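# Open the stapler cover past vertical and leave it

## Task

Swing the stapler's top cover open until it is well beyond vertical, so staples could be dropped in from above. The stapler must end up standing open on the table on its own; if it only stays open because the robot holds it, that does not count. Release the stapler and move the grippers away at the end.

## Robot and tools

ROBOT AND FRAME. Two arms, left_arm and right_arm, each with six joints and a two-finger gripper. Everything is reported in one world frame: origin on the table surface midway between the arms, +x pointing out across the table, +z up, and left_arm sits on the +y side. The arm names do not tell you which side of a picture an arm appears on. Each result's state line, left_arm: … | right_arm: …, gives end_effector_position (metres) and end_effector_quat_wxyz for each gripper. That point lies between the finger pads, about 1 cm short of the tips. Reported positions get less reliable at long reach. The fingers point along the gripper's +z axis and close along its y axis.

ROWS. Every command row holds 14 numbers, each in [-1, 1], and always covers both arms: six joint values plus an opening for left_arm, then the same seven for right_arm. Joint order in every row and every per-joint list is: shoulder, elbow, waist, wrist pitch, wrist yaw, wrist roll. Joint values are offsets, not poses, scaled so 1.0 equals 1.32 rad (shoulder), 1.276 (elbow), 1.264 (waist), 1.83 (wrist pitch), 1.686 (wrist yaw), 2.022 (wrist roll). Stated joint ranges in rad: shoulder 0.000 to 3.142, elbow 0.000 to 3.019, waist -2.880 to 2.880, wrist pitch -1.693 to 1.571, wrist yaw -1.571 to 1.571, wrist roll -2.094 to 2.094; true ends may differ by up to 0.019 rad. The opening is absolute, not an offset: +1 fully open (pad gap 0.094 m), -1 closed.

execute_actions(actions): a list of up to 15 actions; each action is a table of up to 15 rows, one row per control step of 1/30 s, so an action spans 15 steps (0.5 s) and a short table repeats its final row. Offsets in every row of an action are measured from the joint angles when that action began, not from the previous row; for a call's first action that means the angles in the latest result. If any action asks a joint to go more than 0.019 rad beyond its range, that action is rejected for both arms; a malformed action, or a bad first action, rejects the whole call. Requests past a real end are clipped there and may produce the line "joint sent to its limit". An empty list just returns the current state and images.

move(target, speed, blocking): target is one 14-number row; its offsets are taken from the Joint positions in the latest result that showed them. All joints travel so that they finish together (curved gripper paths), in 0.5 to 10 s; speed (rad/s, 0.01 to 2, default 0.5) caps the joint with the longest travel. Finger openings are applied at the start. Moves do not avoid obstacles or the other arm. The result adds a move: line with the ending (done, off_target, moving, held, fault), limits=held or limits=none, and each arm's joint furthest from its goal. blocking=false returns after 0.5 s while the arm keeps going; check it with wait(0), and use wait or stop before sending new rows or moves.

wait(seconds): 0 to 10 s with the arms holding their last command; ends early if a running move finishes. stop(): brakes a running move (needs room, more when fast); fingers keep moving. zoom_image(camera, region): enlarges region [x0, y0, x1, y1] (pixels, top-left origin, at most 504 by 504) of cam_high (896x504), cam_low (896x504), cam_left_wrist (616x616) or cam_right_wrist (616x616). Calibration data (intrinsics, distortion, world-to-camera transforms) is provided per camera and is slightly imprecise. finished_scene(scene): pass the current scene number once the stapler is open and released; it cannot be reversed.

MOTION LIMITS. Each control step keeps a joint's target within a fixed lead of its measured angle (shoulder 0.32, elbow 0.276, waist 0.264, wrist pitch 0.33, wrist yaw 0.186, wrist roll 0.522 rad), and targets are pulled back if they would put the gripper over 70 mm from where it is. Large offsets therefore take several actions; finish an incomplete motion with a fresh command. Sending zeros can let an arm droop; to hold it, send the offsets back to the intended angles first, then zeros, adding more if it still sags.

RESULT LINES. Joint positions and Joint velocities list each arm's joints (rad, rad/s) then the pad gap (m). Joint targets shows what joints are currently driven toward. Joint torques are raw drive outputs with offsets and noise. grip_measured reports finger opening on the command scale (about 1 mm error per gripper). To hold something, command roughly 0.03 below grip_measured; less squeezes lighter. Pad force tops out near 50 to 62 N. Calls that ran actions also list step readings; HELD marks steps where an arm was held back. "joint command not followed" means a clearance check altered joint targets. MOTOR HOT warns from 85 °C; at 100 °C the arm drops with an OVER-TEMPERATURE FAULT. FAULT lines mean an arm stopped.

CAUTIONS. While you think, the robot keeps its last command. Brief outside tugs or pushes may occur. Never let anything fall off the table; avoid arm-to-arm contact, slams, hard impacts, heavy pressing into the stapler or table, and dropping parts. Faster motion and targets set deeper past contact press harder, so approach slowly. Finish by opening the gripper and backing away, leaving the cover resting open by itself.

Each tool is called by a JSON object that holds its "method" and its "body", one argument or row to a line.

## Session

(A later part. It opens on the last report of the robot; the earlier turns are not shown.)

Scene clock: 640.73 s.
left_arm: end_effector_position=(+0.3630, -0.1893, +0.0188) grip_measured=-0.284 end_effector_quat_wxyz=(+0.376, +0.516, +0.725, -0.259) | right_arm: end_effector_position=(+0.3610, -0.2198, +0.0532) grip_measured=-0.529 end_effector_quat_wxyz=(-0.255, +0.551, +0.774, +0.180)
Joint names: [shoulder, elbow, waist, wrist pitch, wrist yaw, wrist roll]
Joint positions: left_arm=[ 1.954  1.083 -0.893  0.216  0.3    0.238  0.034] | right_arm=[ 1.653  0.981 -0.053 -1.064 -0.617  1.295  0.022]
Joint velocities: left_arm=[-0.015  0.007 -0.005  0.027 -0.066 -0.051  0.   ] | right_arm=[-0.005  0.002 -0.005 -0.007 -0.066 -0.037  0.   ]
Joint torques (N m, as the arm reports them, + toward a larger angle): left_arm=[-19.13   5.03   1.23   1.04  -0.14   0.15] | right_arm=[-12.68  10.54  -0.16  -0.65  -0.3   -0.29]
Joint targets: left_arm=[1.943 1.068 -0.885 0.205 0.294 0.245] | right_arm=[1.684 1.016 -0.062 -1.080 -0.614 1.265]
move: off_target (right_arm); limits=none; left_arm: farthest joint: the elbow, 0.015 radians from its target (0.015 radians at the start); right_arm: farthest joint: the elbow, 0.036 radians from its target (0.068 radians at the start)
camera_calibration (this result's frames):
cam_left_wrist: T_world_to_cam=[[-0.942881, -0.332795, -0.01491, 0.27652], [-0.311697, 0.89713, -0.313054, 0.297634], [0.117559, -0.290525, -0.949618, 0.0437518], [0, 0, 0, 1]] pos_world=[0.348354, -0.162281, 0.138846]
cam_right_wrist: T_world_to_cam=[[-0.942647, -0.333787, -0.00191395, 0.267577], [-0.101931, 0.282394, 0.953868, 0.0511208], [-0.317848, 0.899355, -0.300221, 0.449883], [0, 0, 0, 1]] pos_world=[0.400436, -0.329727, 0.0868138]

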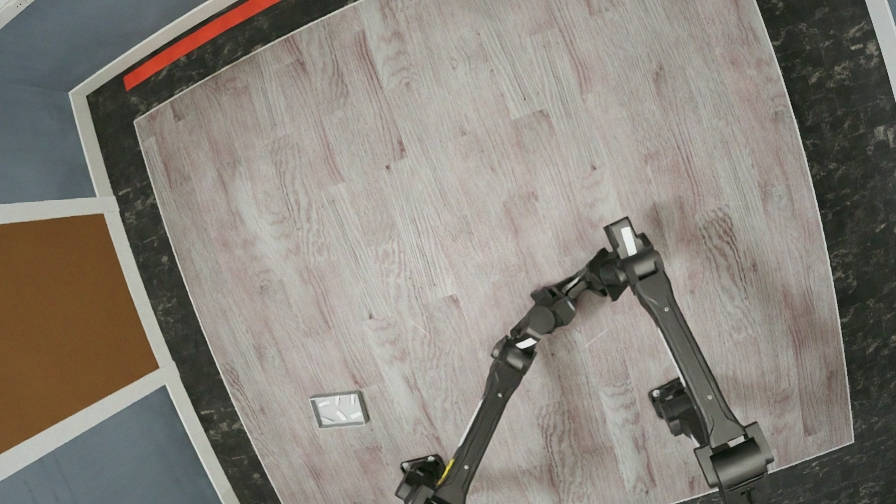

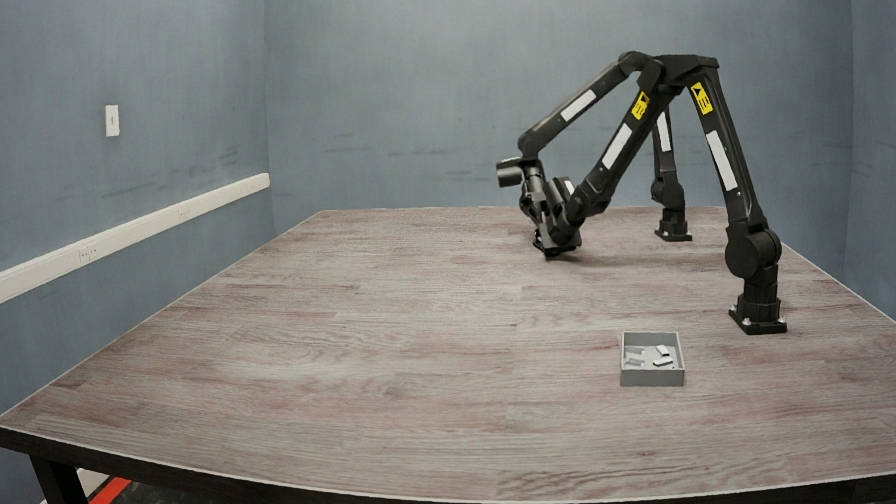

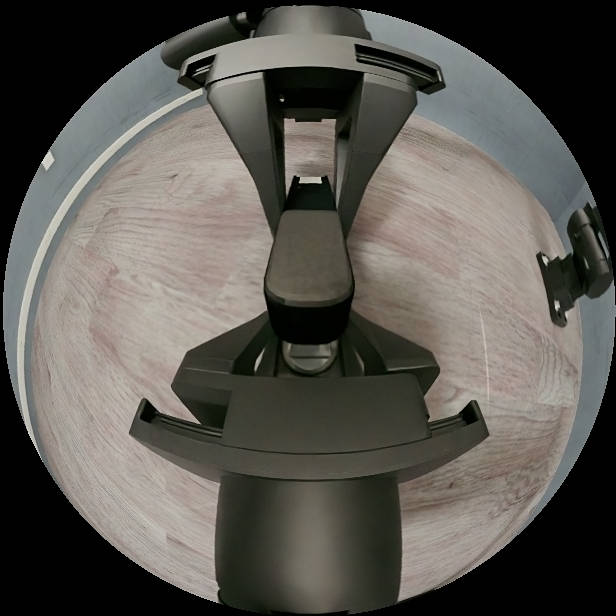

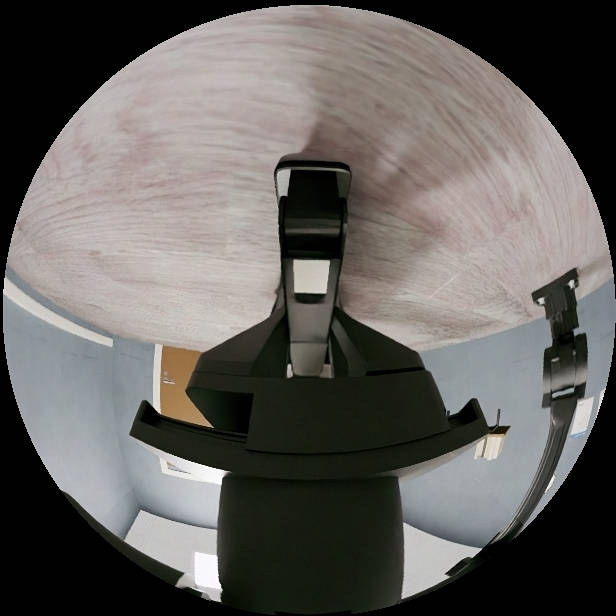

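{"method": "move", "body": {
  "target": [-0.0083,-0.0118,0.0063,-0.006,-0.0035,0.0035,-0.32,0.0655,0.0619,-0.058,-0.0689,-0.083,-0.0816,-0.565],
  "speed": 0.25
}}

Scene clock: 645.37 s.
left_arm: end_effector_position=(+0.3631, -0.1893, +0.0188) grip_measured=-0.284 end_effector_quat_wxyz=(+0.376, +0.515, +0.725, -0.260) | right_arm: end_effector_position=(+0.3627, -0.2236, +0.0634) grip_measured=-0.529 end_effector_quat_wxyz=(-0.322, +0.532, +0.750, +0.225)
Joint names: [shoulder, elbow, waist, wrist pitch, wrist yaw, wrist roll]
Joint positions: left_arm=[ 1.954  1.083 -0.893  0.216  0.3    0.235  0.034] | right_arm=[ 1.711  1.022 -0.114 -1.176 -0.763  1.162  0.022]
Joint velocities: left_arm=[-0.005  0.002 -0.005 -0.022  0.007 -0.095  0.001] | right_arm=[-0.005 -0.007 -0.015 -0.007 -0.037  0.007  0.   ]
Joint torques (N m, as the arm reports them, + toward a larger angle): left_arm=[-18.77   5.08   1.14   1.05  -0.12   0.17] | right_arm=[-13.49  10.51  -0.35  -0.76  -0.25  -0.32]
Joint targets: left_arm=[1.943 1.068 -0.885 0.205 0.294 0.246] | right_arm=[1.740 1.060 -0.126 -1.190 -0.757 1.129]
move: off_target (right_arm); limits=none; left_arm: farthest joint: the elbow, 0.015 radians from its target (0.015 radians at the start); right_arm: farthest joint: the elbow, 0.038 radians from its target (0.079 radians at the start)
camera_calibration (this result's frames):
cam_left_wrist: T_world_to_cam=[[-0.942217, -0.334764, -0.0126446, 0.275928], [-0.314236, 0.896262, -0.313003, 0.298378], [0.116115, -0.290943, -0.949668, 0.0441888], [0, 0, 0, 1]] pos_world=[0.348614, -0.162198, 0.138847]
cam_right_wrist: T_world_to_cam=[[-0.940888, -0.338712, -0.00201187, 0.266174], [-0.0468815, 0.124342, 0.991131, -0.015089], [-0.335458, 0.932638, -0.132871, 0.460106], [0, 0, 0, 1]] pos_world=[0.404079, -0.33708, 0.0766256]

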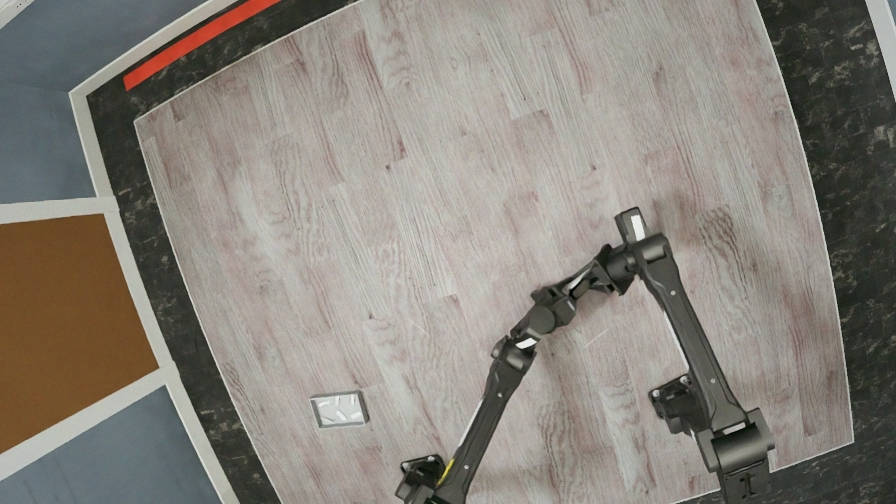

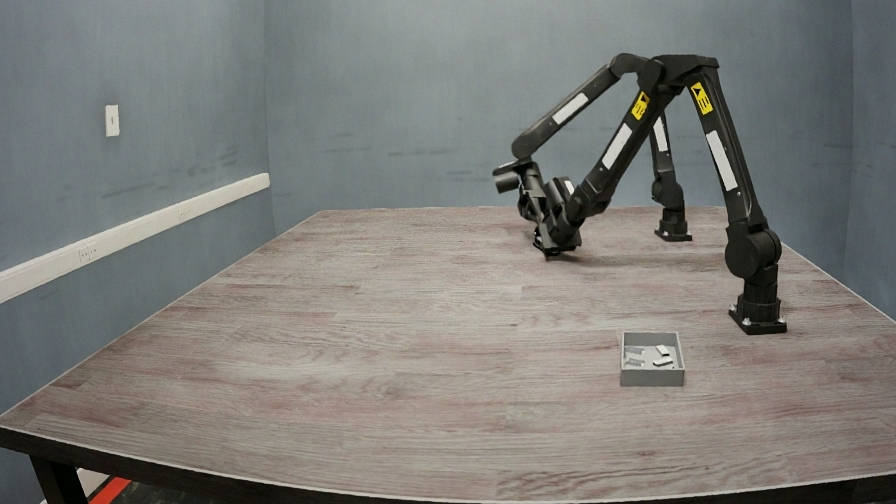

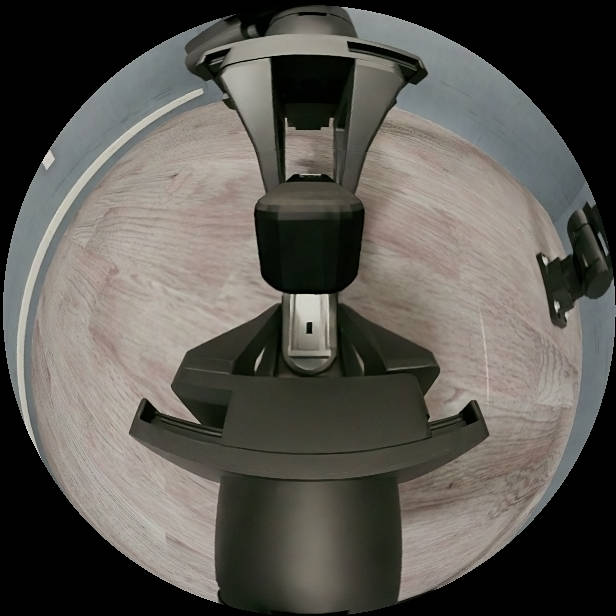

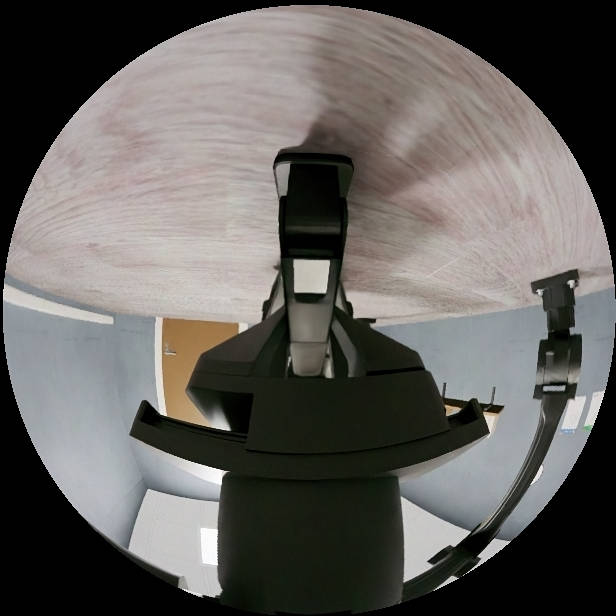

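{"method": "move", "body": {
  "target": [-0.0083,-0.0118,0.0063,-0.006,-0.0035,0.005,-0.32,0.0917,0.0784,-0.0641,-0.1055,-0.0819,-0.1172,-0.565],
  "speed": 0.3
}}

Scene clock: 659.37 s.
left_arm: end_effector_position=(+0.3633, -0.1892, +0.0187) grip_measured=-0.284 end_effector_quat_wxyz=(+0.376, +0.513, +0.726, -0.259) | right_arm: end_effector_position=(+0.3656, -0.2299, +0.0744) grip_measured=-0.529 end_effector_quat_wxyz=(-0.396, +0.504, +0.716, +0.277)
Joint names: [shoulder, elbow, waist, wrist pitch, wrist yaw, wrist roll]
Joint positions: left_arm=[ 1.954  1.083 -0.893  0.216  0.297  0.233  0.034] | right_arm=[ 1.803  1.08  -0.177 -1.359 -0.912  0.957  0.022]
Joint velocities: left_arm=[-0.005 -0.002 -0.005 -0.007 -0.051 -0.022 -0.   ] | right_arm=[-0.024  0.002 -0.024  0.002 -0.007 -0.051 -0.   ]
Joint torques (N m, as the arm reports them, + toward a larger angle): left_arm=[-18.8    5.05   1.16   1.08  -0.01   0.19] | right_arm=[-14.48  10.2   -0.86  -0.98  -0.09  -0.32]
Joint targets: left_arm=[1.943 1.068 -0.885 0.205 0.294 0.246] | right_arm=[1.832 1.122 -0.195 -1.369 -0.901 0.925]
move: off_target (right_arm); limits=none; left_arm: farthest joint: the elbow, 0.015 radians from its target (0.015 radians at the start); right_arm: farthest joint: the elbow, 0.042 radians from its target (0.100 radians at the start)
camera_calibration (this result's frames):
cam_left_wrist: T_world_to_cam=[[-0.941192, -0.337649, -0.0122963, 0.275207], [-0.31715, 0.895429, -0.312448, 0.299254], [0.116508, -0.290174, -0.949855, 0.0441107], [0, 0, 0, 1]] pos_world=[0.348792, -0.162237, 0.138784]
cam_right_wrist: T_world_to_cam=[[-0.9392, -0.343341, -0.00456215, 0.2653], [0.0187606, -0.0645766, 0.997736, -0.092977], [-0.342859, 0.936988, 0.0670916, 0.457316], [0, 0, 0, 1]] pos_world=[0.407709, -0.343416, 0.0632948]

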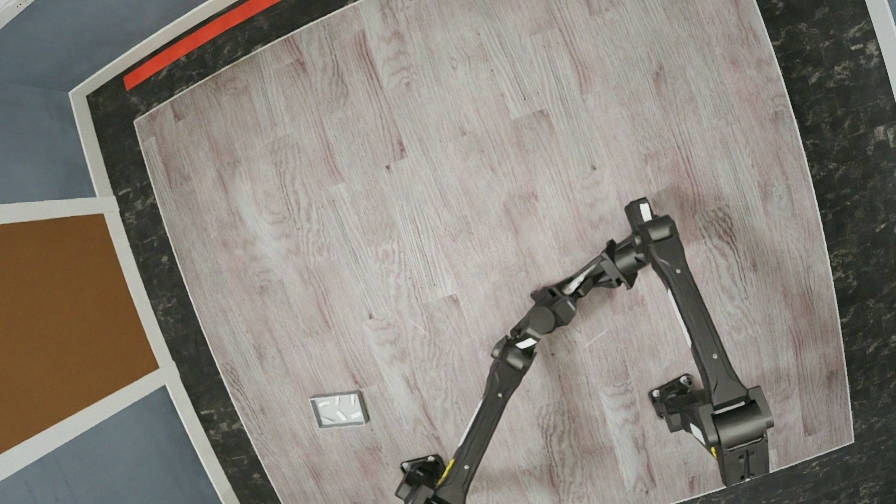

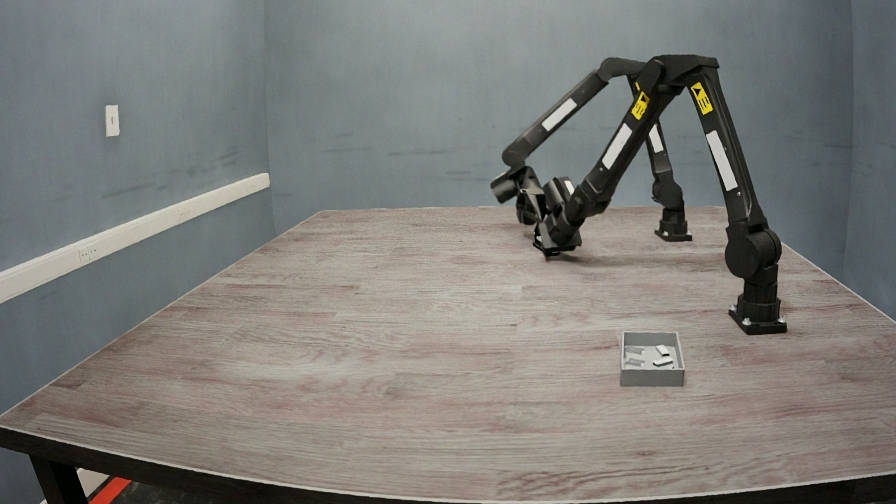

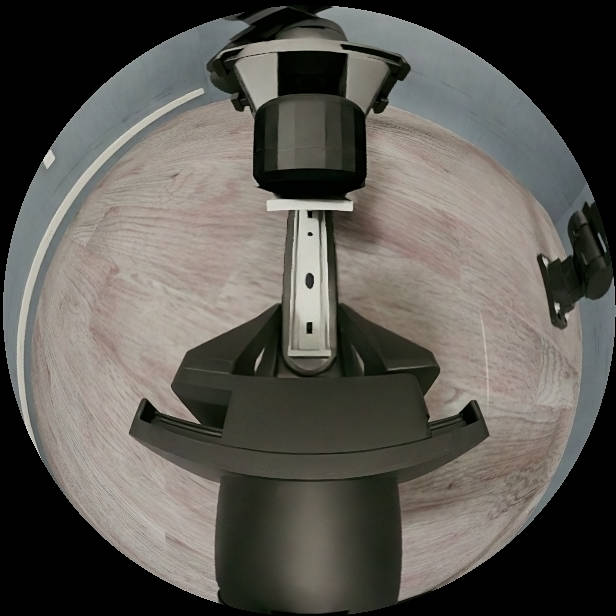

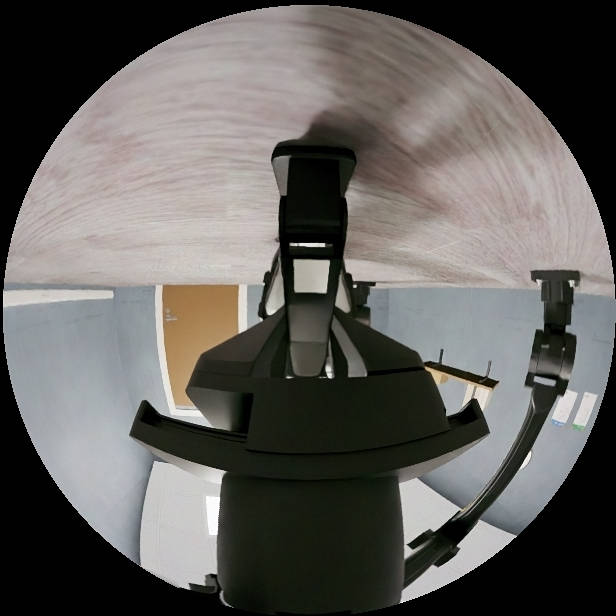

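{"method": "move", "body": {
  "target": [-0.0083,-0.0118,0.0063,-0.006,-0.002,0.006,-0.32,0.0583,0.0619,-0.0411,-0.082,-0.0326,-0.0801,-0.545],
  "speed": 0.2
}}

Scene clock: 716.03 s.
left_arm: end_effector_position=(+0.3632, -0.1893, +0.0187) grip_measured=-0.284 end_effector_quat_wxyz=(+0.376, +0.513, +0.727, -0.259) | right_arm: end_effector_position=(+0.3671, -0.2344, +0.0814) grip_measured=-0.528 end_effector_quat_wxyz=(-0.434, +0.488, +0.694, +0.303)
Joint names: [shoulder, elbow, waist, wrist pitch, wrist yaw, wrist roll]
Joint positions: left_arm=[ 1.954  1.083 -0.893  0.216  0.296  0.231  0.034] | right_arm=[ 1.861  1.117 -0.206 -1.491 -0.978  0.818  0.022]
Joint velocities: left_arm=[-0.024 -0.012 -0.005 -0.002 -0.007 -0.051 -0.001] | right_arm=[-0.024  0.012 -0.005 -0.007  0.125 -0.066  0.   ]
Joint torques (N m, as the arm reports them, + toward a larger angle): left_arm=[-18.71   5.03   1.23   1.09   0.03   0.2 ] | right_arm=[-15.97   9.92  -1.19  -1.46  -0.09  -0.19]
Joint targets: left_arm=[1.943 1.068 -0.885 0.205 0.293 0.245] | right_arm=[1.880 1.159 -0.229 -1.509 -0.967 0.795]
move: off_target (right_arm); limits=none; left_arm: farthest joint: the elbow, 0.015 radians from its target (0.015 radians at the start); right_arm: farthest joint: the elbow, 0.042 radians from its target (0.079 radians at the start)
camera_calibration (this result's frames):
cam_left_wrist: T_world_to_cam=[[-0.940753, -0.338908, -0.0111788, 0.274674], [-0.31869, 0.894933, -0.312301, 0.299764], [0.115845, -0.290235, -0.949917, 0.0443022], [0, 0, 0, 1]] pos_world=[0.3488, -0.162321, 0.138771]
cam_right_wrist: T_world_to_cam=[[-0.938866, -0.344261, -0.00392814, 0.264859], [0.0562908, -0.164752, 0.984727, -0.136419], [-0.339651, 0.924306, 0.174059, 0.448747], [0, 0, 0, 1]] pos_world=[0.408763, -0.346074, 0.0572673]

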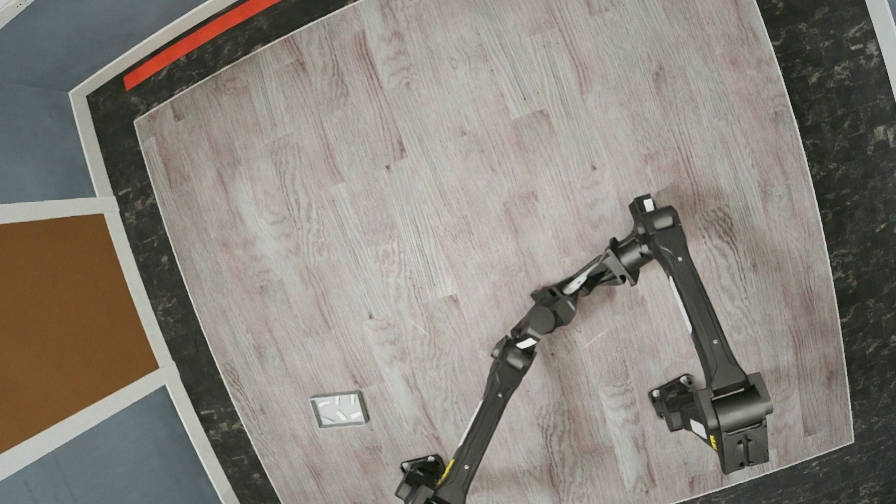

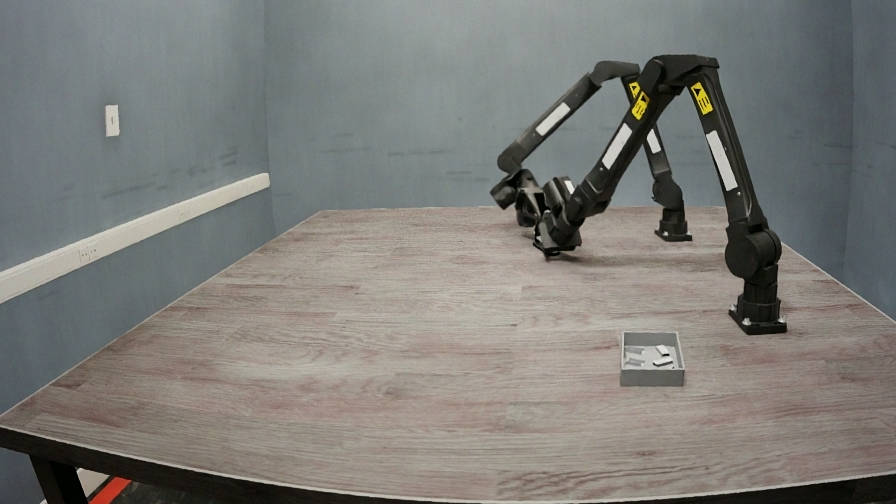

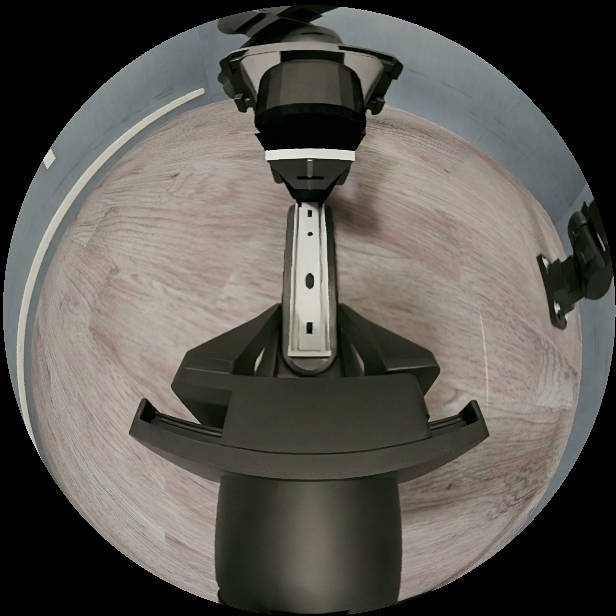

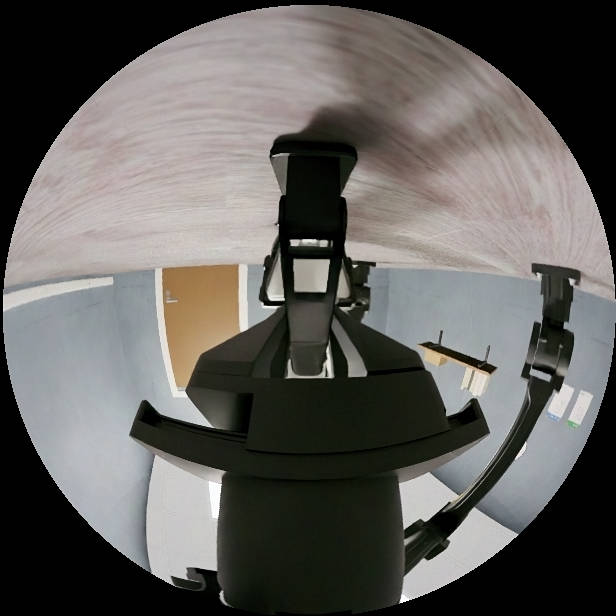

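{"method": "execute_actions", "body": {
  "actions": [
    [[-0.0083,-0.0118,0.0063,-0.006,-0.002,0.007,-0.32,0.0144,0.0329,-0.0182,-0.0098,0.0065,-0.0114,-0.535]]
  ]
}}

Scene clock: 719.53 s.
left_arm: end_effector_position=(+0.3633, -0.1893, +0.0187) grip_measured=-0.284 end_effector_quat_wxyz=(+0.376, +0.513, +0.727, -0.259) | right_arm: end_effector_position=(+0.3671, -0.2344, +0.0814) grip_measured=-0.522 end_effector_quat_wxyz=(-0.434, +0.488, +0.694, +0.303)
Joint names: [shoulder, elbow, waist, wrist pitch, wrist yaw, wrist roll]
Joint positions: left_arm=[ 1.954  1.083 -0.893  0.216  0.296  0.231  0.034] | right_arm=[ 1.861  1.117 -0.206 -1.491 -0.978  0.817  0.022]
Joint velocities: left_arm=[ 0.015 -0.002 -0.015  0.017 -0.007  0.081 -0.001] | right_arm=[-0.024 -0.007 -0.005  0.002 -0.007  0.007 -0.   ]
Joint torques (N m, as the arm reports them, + toward a larger angle): left_arm=[-18.93   5.03   1.23   1.12   0.01   0.2 ] | right_arm=[-15.92   9.89  -1.21  -1.47  -0.08  -0.2 ]
Joint targets: left_arm=[1.943 1.068 -0.885 0.205 0.293 0.245] | right_arm=[1.880 1.159 -0.229 -1.508 -0.967 0.795]
Step readings (joint positions):
0: left_arm=[1.954 1.083 -0.893 0.216 0.296 0.231] | right_arm=[1.861 1.117 -0.206 -1.491 -0.978 0.818]
1: left_arm=[1.954 1.083 -0.893 0.216 0.296 0.231] | right_arm=[1.861 1.117 -0.206 -1.491 -0.978 0.818]
2: left_arm=[1.954 1.083 -0.893 0.216 0.296 0.231] | right_arm=[1.861 1.117 -0.206 -1.491 -0.978 0.817]
4: left_arm=[1.954 1.083 -0.893 0.216 0.296 0.231] | right_arm=[1.861 1.117 -0.206 -1.491 -0.978 0.817]
8: left_arm=[1.954 1.083 -0.893 0.216 0.296 0.231] | right_arm=[1.861 1.117 -0.206 -1.491 -0.978 0.817]
15: Joint positions above
camera_calibration (this result's frames):
cam_left_wrist: T_world_to_cam=[[-0.940649, -0.33919, -0.0113951, 0.274651], [-0.318906, 0.894884, -0.312219, 0.299819], [0.116099, -0.290055, -0.949942, 0.0442357], [0, 0, 0, 1]] pos_world=[0.348828, -0.162314, 0.13876]
cam_right_wrist: T_world_to_cam=[[-0.938688, -0.344732, -0.00495593, 0.264767], [0.0554227, -0.16507, 0.984723, -0.136174], [-0.340284, 0.924073, 0.174055, 0.448925], [0, 0, 0, 1]] pos_world=[0.408843, -0.346044, 0.0572683]

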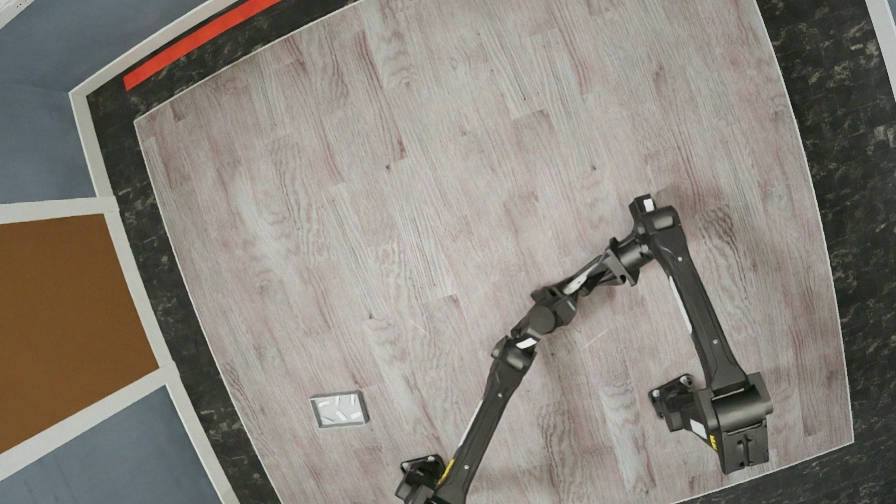

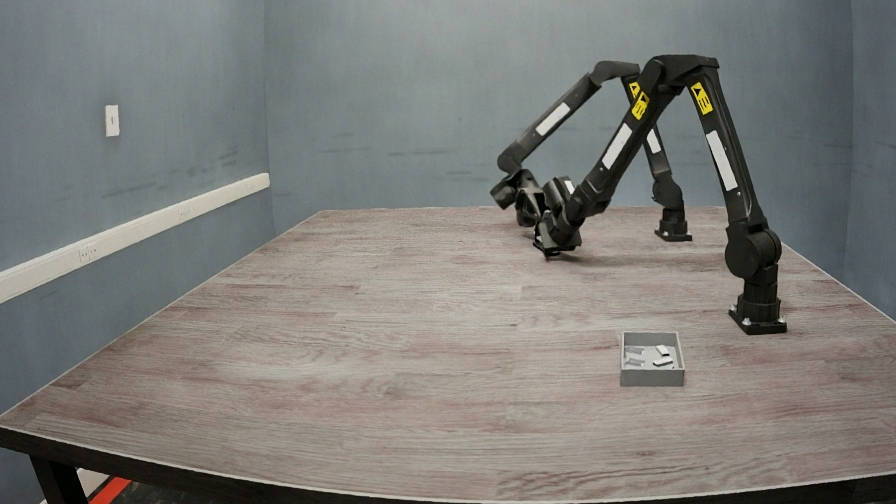

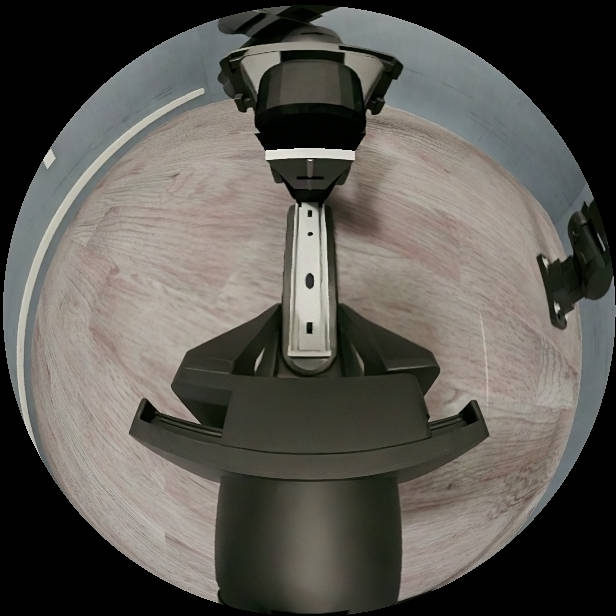

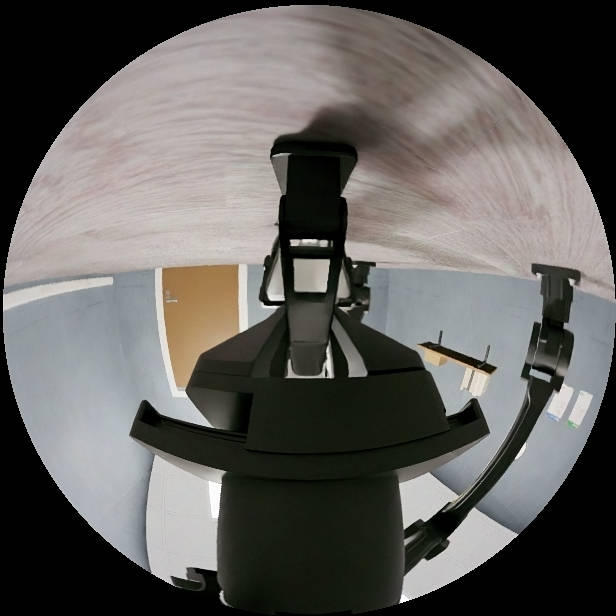

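{"method": "execute_actions", "body": {
  "actions": [
    [[-0.0083,-0.0118,0.0063,-0.006,-0.002,0.007,-0.32,0.0144,0.0329,-0.0182,-0.0098,0.0065,-0.0109,-0.526]]
  ]
}}

Scene clock: 721.30 s.
left_arm: end_effector_position=(+0.3633, -0.1893, +0.0187) grip_measured=-0.284 end_effector_quat_wxyz=(+0.376, +0.513, +0.727, -0.259) | right_arm: end_effector_position=(+0.3671, -0.2344, +0.0814) grip_measured=-0.517 end_effector_quat_wxyz=(-0.434, +0.487, +0.695, +0.303)
Joint names: [shoulder, elbow, waist, wrist pitch, wrist yaw, wrist roll]
Joint positions: left_arm=[ 1.954  1.083 -0.893  0.216  0.296  0.231  0.034] | right_arm=[ 1.861  1.117 -0.206 -1.491 -0.978  0.815  0.023]
Joint velocities: left_arm=[-0.005 -0.002 -0.024 -0.002 -0.007 -0.022 -0.001] | right_arm=[-0.015  0.002 -0.015 -0.002  0.022 -0.066  0.   ]
Joint torques (N m, as the arm reports them, + toward a larger angle): left_arm=[-18.67   5.02   1.23   1.07  -0.01   0.21] | right_arm=[-15.93   9.9   -1.22  -1.47  -0.08  -0.19]
Joint targets: left_arm=[1.943 1.068 -0.885 0.205 0.292 0.245] | right_arm=[1.880 1.159 -0.229 -1.508 -0.967 0.795]
Step readings (joint positions):
0: left_arm=[1.954 1.083 -0.893 0.216 0.296 0.231] | right_arm=[1.861 1.117 -0.206 -1.491 -0.978 0.817]
1: left_arm=[1.954 1.083 -0.893 0.216 0.296 0.231] | right_arm=[1.861 1.117 -0.206 -1.491 -0.978 0.817]
2: left_arm=[1.954 1.083 -0.893 0.216 0.296 0.231] | right_arm=[1.861 1.117 -0.206 -1.491 -0.978 0.816]
4: left_arm=[1.954 1.083 -0.893 0.216 0.296 0.231] | right_arm=[1.861 1.117 -0.206 -1.491 -0.978 0.816]
8: left_arm=[1.954 1.083 -0.893 0.216 0.296 0.231] | right_arm=[1.861 1.117 -0.206 -1.491 -0.978 0.815]
15: Joint positions above
camera_calibration (this result's frames):
cam_left_wrist: T_world_to_cam=[[-0.940649, -0.33919, -0.0113951, 0.274651], [-0.318906, 0.894884, -0.312219, 0.299819], [0.116099, -0.290055, -0.949942, 0.0442357], [0, 0, 0, 1]] pos_world=[0.348828, -0.162314, 0.13876]
cam_right_wrist: T_world_to_cam=[[-0.938449, -0.345359, -0.00632632, 0.264644], [0.0542655, -0.165494, 0.984717, -0.135848], [-0.341128, 0.923763, 0.174049, 0.449163], [0, 0, 0, 1]] pos_world=[0.408948, -0.346005, 0.0572698]

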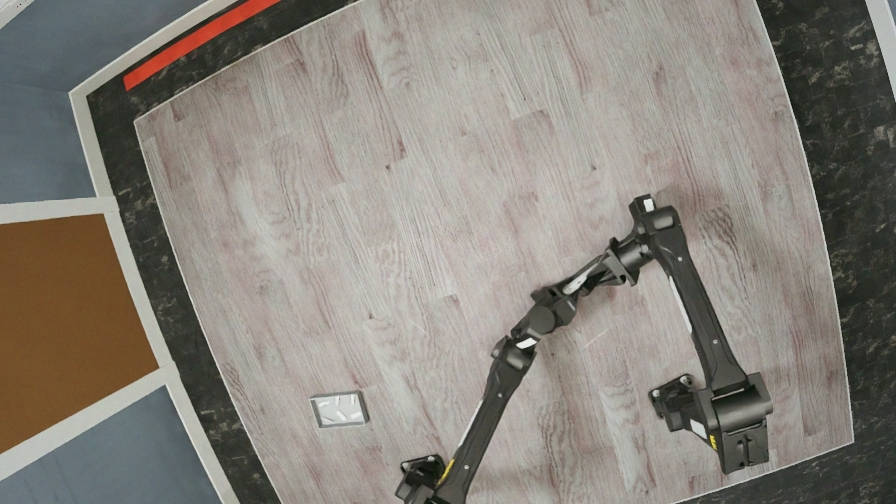

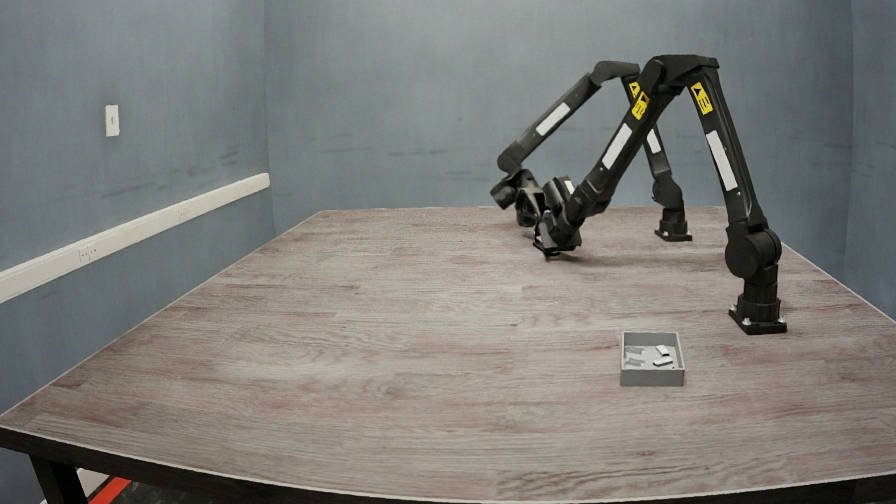

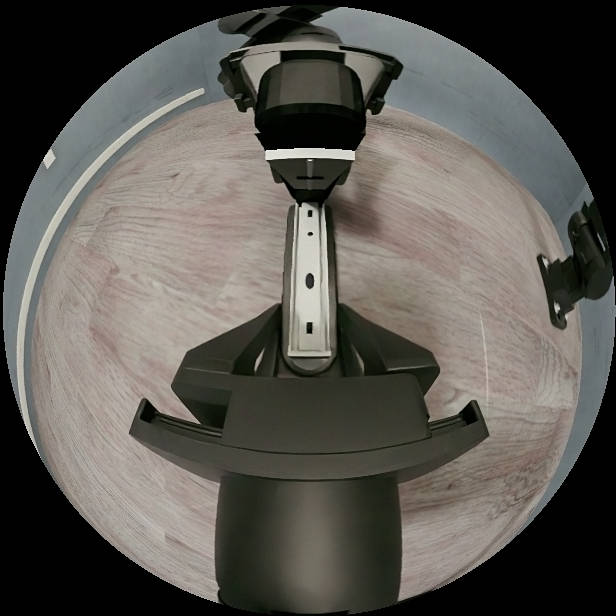

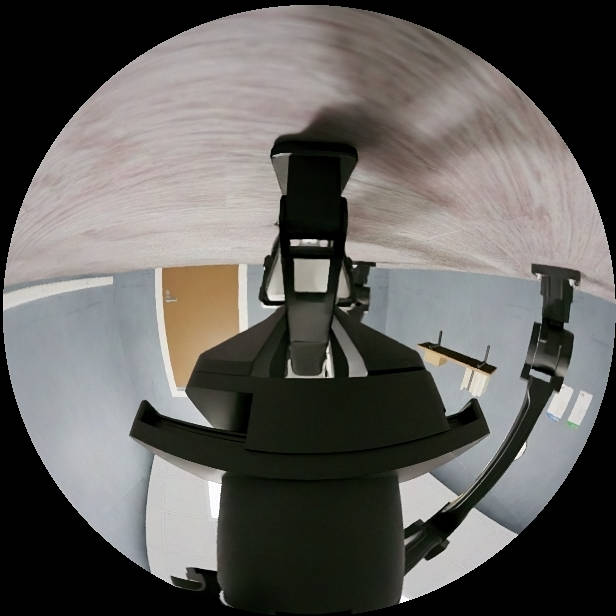

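{"method": "move", "body": {
  "target": [-0.0083,-0.0118,0.0063,-0.006,-0.002,0.007,-0.32,0.0174,0.0556,-0.0411,-0.041,0.0208,-0.0297,-0.526],
  "speed": 0.06
}}

Scene clock: 728.57 s.
left_arm: end_effector_position=(+0.3619, -0.1911, +0.0218) grip_measured=-0.284 end_effector_quat_wxyz=(+0.378, +0.513, +0.726, -0.260) | right_arm: end_effector_position=(+0.3685, -0.2451, +0.0896) grip_measured=-0.517 end_effector_quat_wxyz=(-0.439, +0.489, +0.692, +0.299)
Joint names: [shoulder, elbow, waist, wrist pitch, wrist yaw, wrist roll]
Joint positions: left_arm=[ 1.949  1.083 -0.897  0.216  0.294  0.229  0.034] | right_arm=[ 1.864  1.139 -0.23  -1.555 -0.961  0.781  0.023]
Joint velocities: left_arm=[ 0.015 -0.012  0.005 -0.007 -0.007 -0.007 -0.   ] | right_arm=[-0.024 -0.007  0.005 -0.002 -0.022 -0.066 -0.001]
Joint torques (N m, as the arm reports them, + toward a larger angle): left_arm=[-18.47   5.09   1.36   1.07   0.08   0.23] | right_arm=[-15.81  10.51  -1.72  -1.18   0.23  -0.24]
Joint targets: left_arm=[1.943 1.068 -0.885 0.205 0.292 0.245] | right_arm=[1.884 1.188 -0.258 -1.566 -0.943 0.755]
move: off_target (right_arm); limits=none; left_arm: farthest joint: the wrist roll, 0.016 radians from its target (0.014 radians at the start); right_arm: farthest joint: the elbow, 0.048 radians from its target (0.071 radians at the start)
camera_calibration (this result's frames):
cam_left_wrist: T_world_to_cam=[[-0.94102, -0.338112, -0.0127274, 0.273152], [-0.316999, 0.894161, -0.31621, 0.301202], [0.118295, -0.293525, -0.948604, 0.0453532], [0, 0, 0, 1]] pos_world=[0.347157, -0.163655, 0.141742]
cam_right_wrist: T_world_to_cam=[[-0.937698, -0.347339, 0.00879497, 0.26012], [0.0703462, -0.165001, 0.983782, -0.151505], [-0.340255, 0.923109, 0.179155, 0.457137], [0, 0, 0, 1]] pos_world=[0.410115, -0.356636, 0.0648621]

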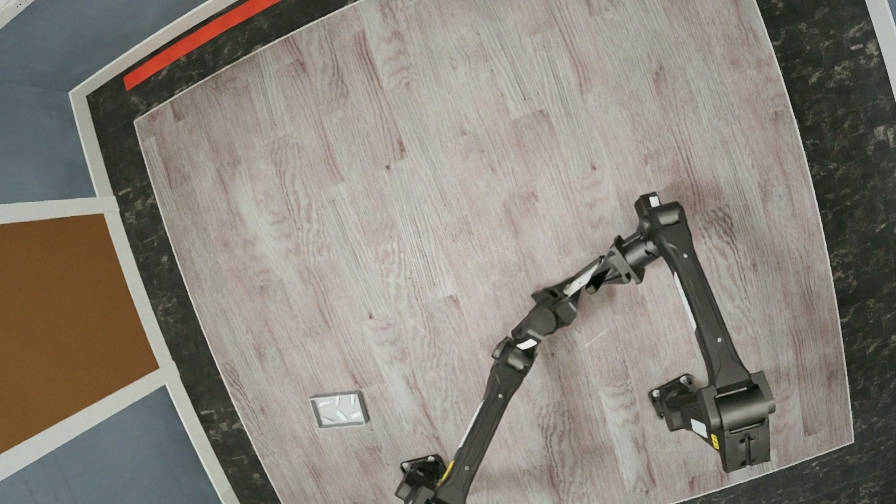

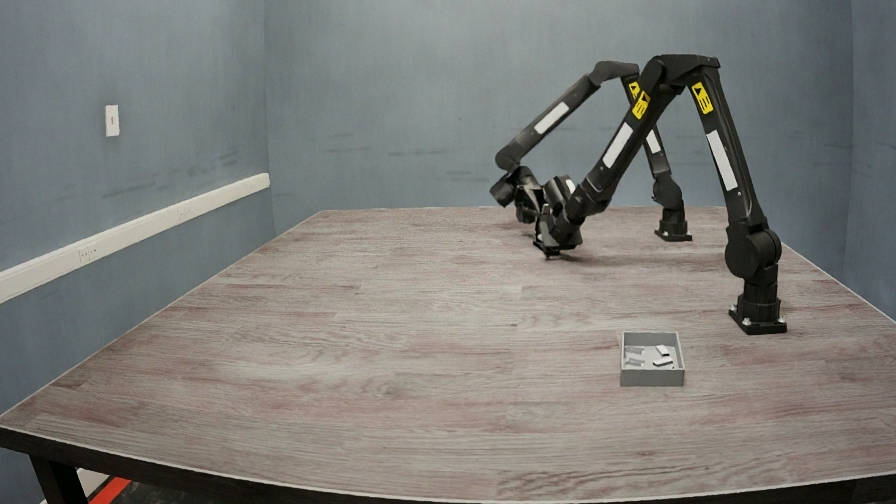

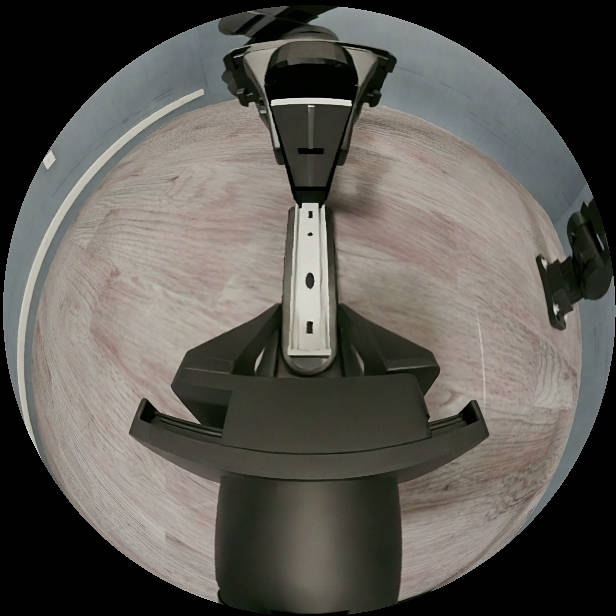

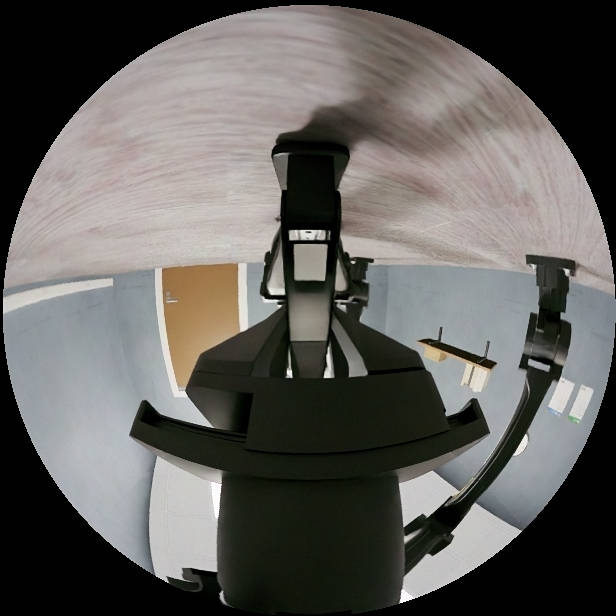

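{"method": "move", "body": {
  "target": [0.0174,-0.0118,0.0119,-0.006,-0.0006,0.008,-0.32,0.0307,0.0708,-0.0573,-0.0421,0.0279,-0.041,-0.526],
  "speed": 0.07
}}

Scene clock: 737.93 s.
left_arm: end_effector_position=(+0.3600, -0.1917, +0.0181) grip_measured=-0.284 end_effector_quat_wxyz=(+0.375, +0.514, +0.726, -0.260) | right_arm: end_effector_position=(+0.3742, -0.2666, +0.0951) grip_measured=-0.517 end_effector_quat_wxyz=(-0.440, +0.490, +0.692, +0.297)
Joint names: [shoulder, elbow, waist, wrist pitch, wrist yaw, wrist roll]
Joint positions: left_arm=[ 1.955  1.083 -0.9    0.216  0.294  0.229  0.034] | right_arm=[ 1.88   1.177 -0.277 -1.626 -0.926  0.724  0.023]
Joint velocities: left_arm=[-0.005 -0.017 -0.015 -0.012 -0.007 -0.022 -0.001] | right_arm=[-0.005  0.002 -0.015  0.002 -0.007  0.022 -0.001]
Joint torques (N m, as the arm reports them, + toward a larger angle): left_arm=[-16.22   5.03   1.75   1.1    0.1    0.23] | right_arm=[-15.89  10.98  -1.47  -1.18   0.04  -0.24]
Joint targets: left_arm=[1.972 1.068 -0.882 0.205 0.293 0.245] | right_arm=[1.904 1.230 -0.303 -1.632 -0.914 0.698]
move: off_target (right_arm); limits=none; left_arm: farthest joint: the waist, 0.018 radians from its target (0.015 radians at the start); right_arm: farthest joint: the elbow, 0.052 radians from its target (0.090 radians at the start)
camera_calibration (this result's frames):
cam_left_wrist: T_world_to_cam=[[-0.942066, -0.335264, -0.0104342, 0.271998], [-0.315569, 0.896409, -0.311236, 0.299818], [0.1137, -0.289912, -0.950276, 0.0443129], [0, 0, 0, 1]] pos_world=[0.345815, -0.164721, 0.138262]
cam_right_wrist: T_world_to_cam=[[-0.937225, -0.348489, 0.0128221, 0.257123], [0.0736694, -0.161919, 0.98405, -0.161325], [-0.340855, 0.923221, 0.177428, 0.478383], [0, 0, 0, 1]] pos_world=[0.415926, -0.37817, 0.0705763]

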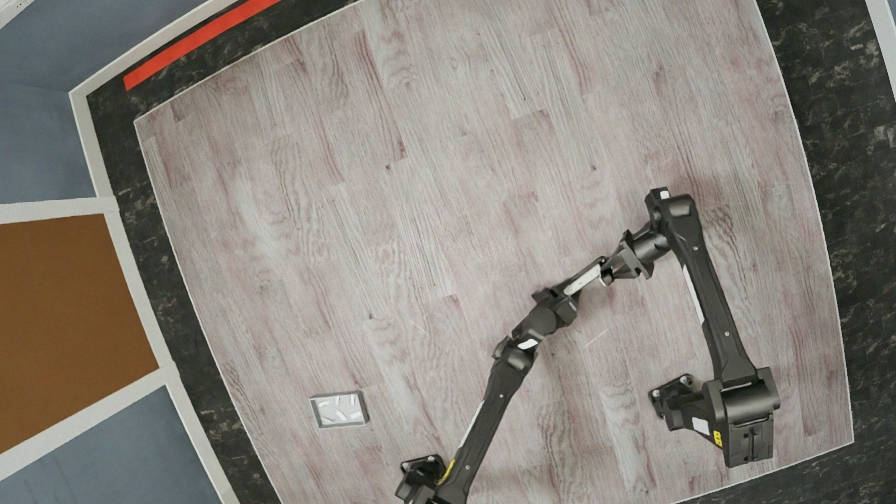

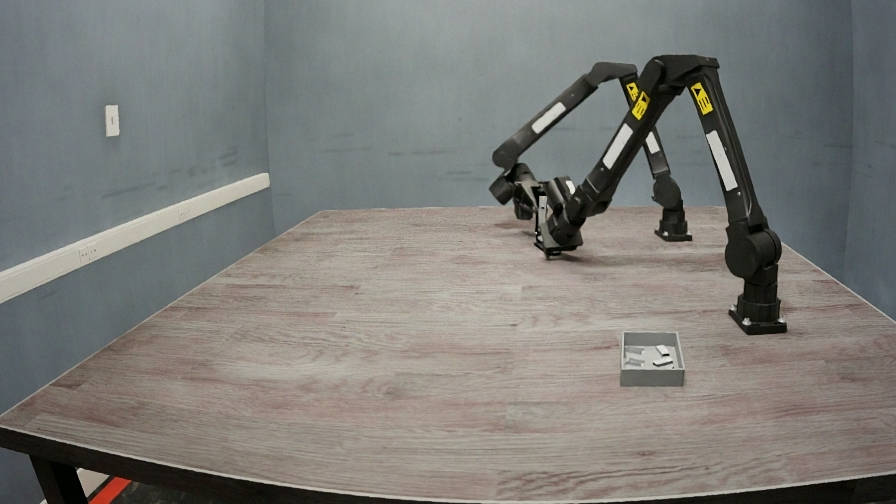

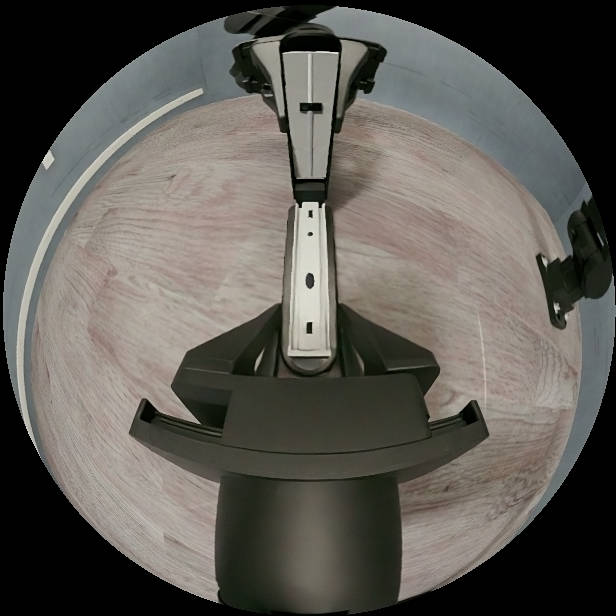

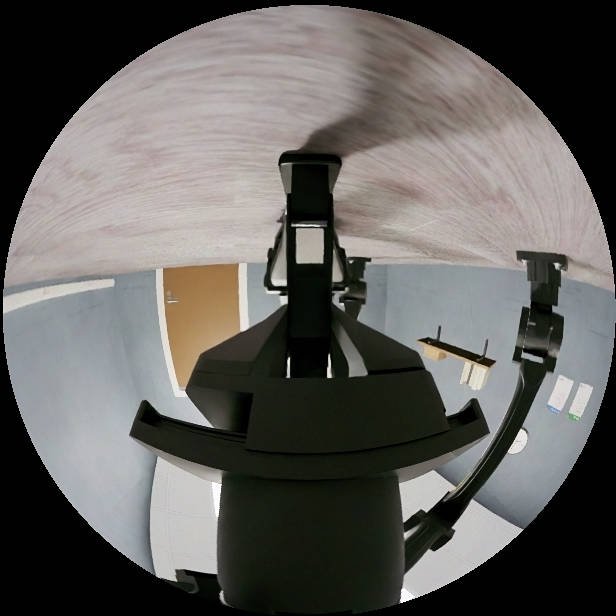

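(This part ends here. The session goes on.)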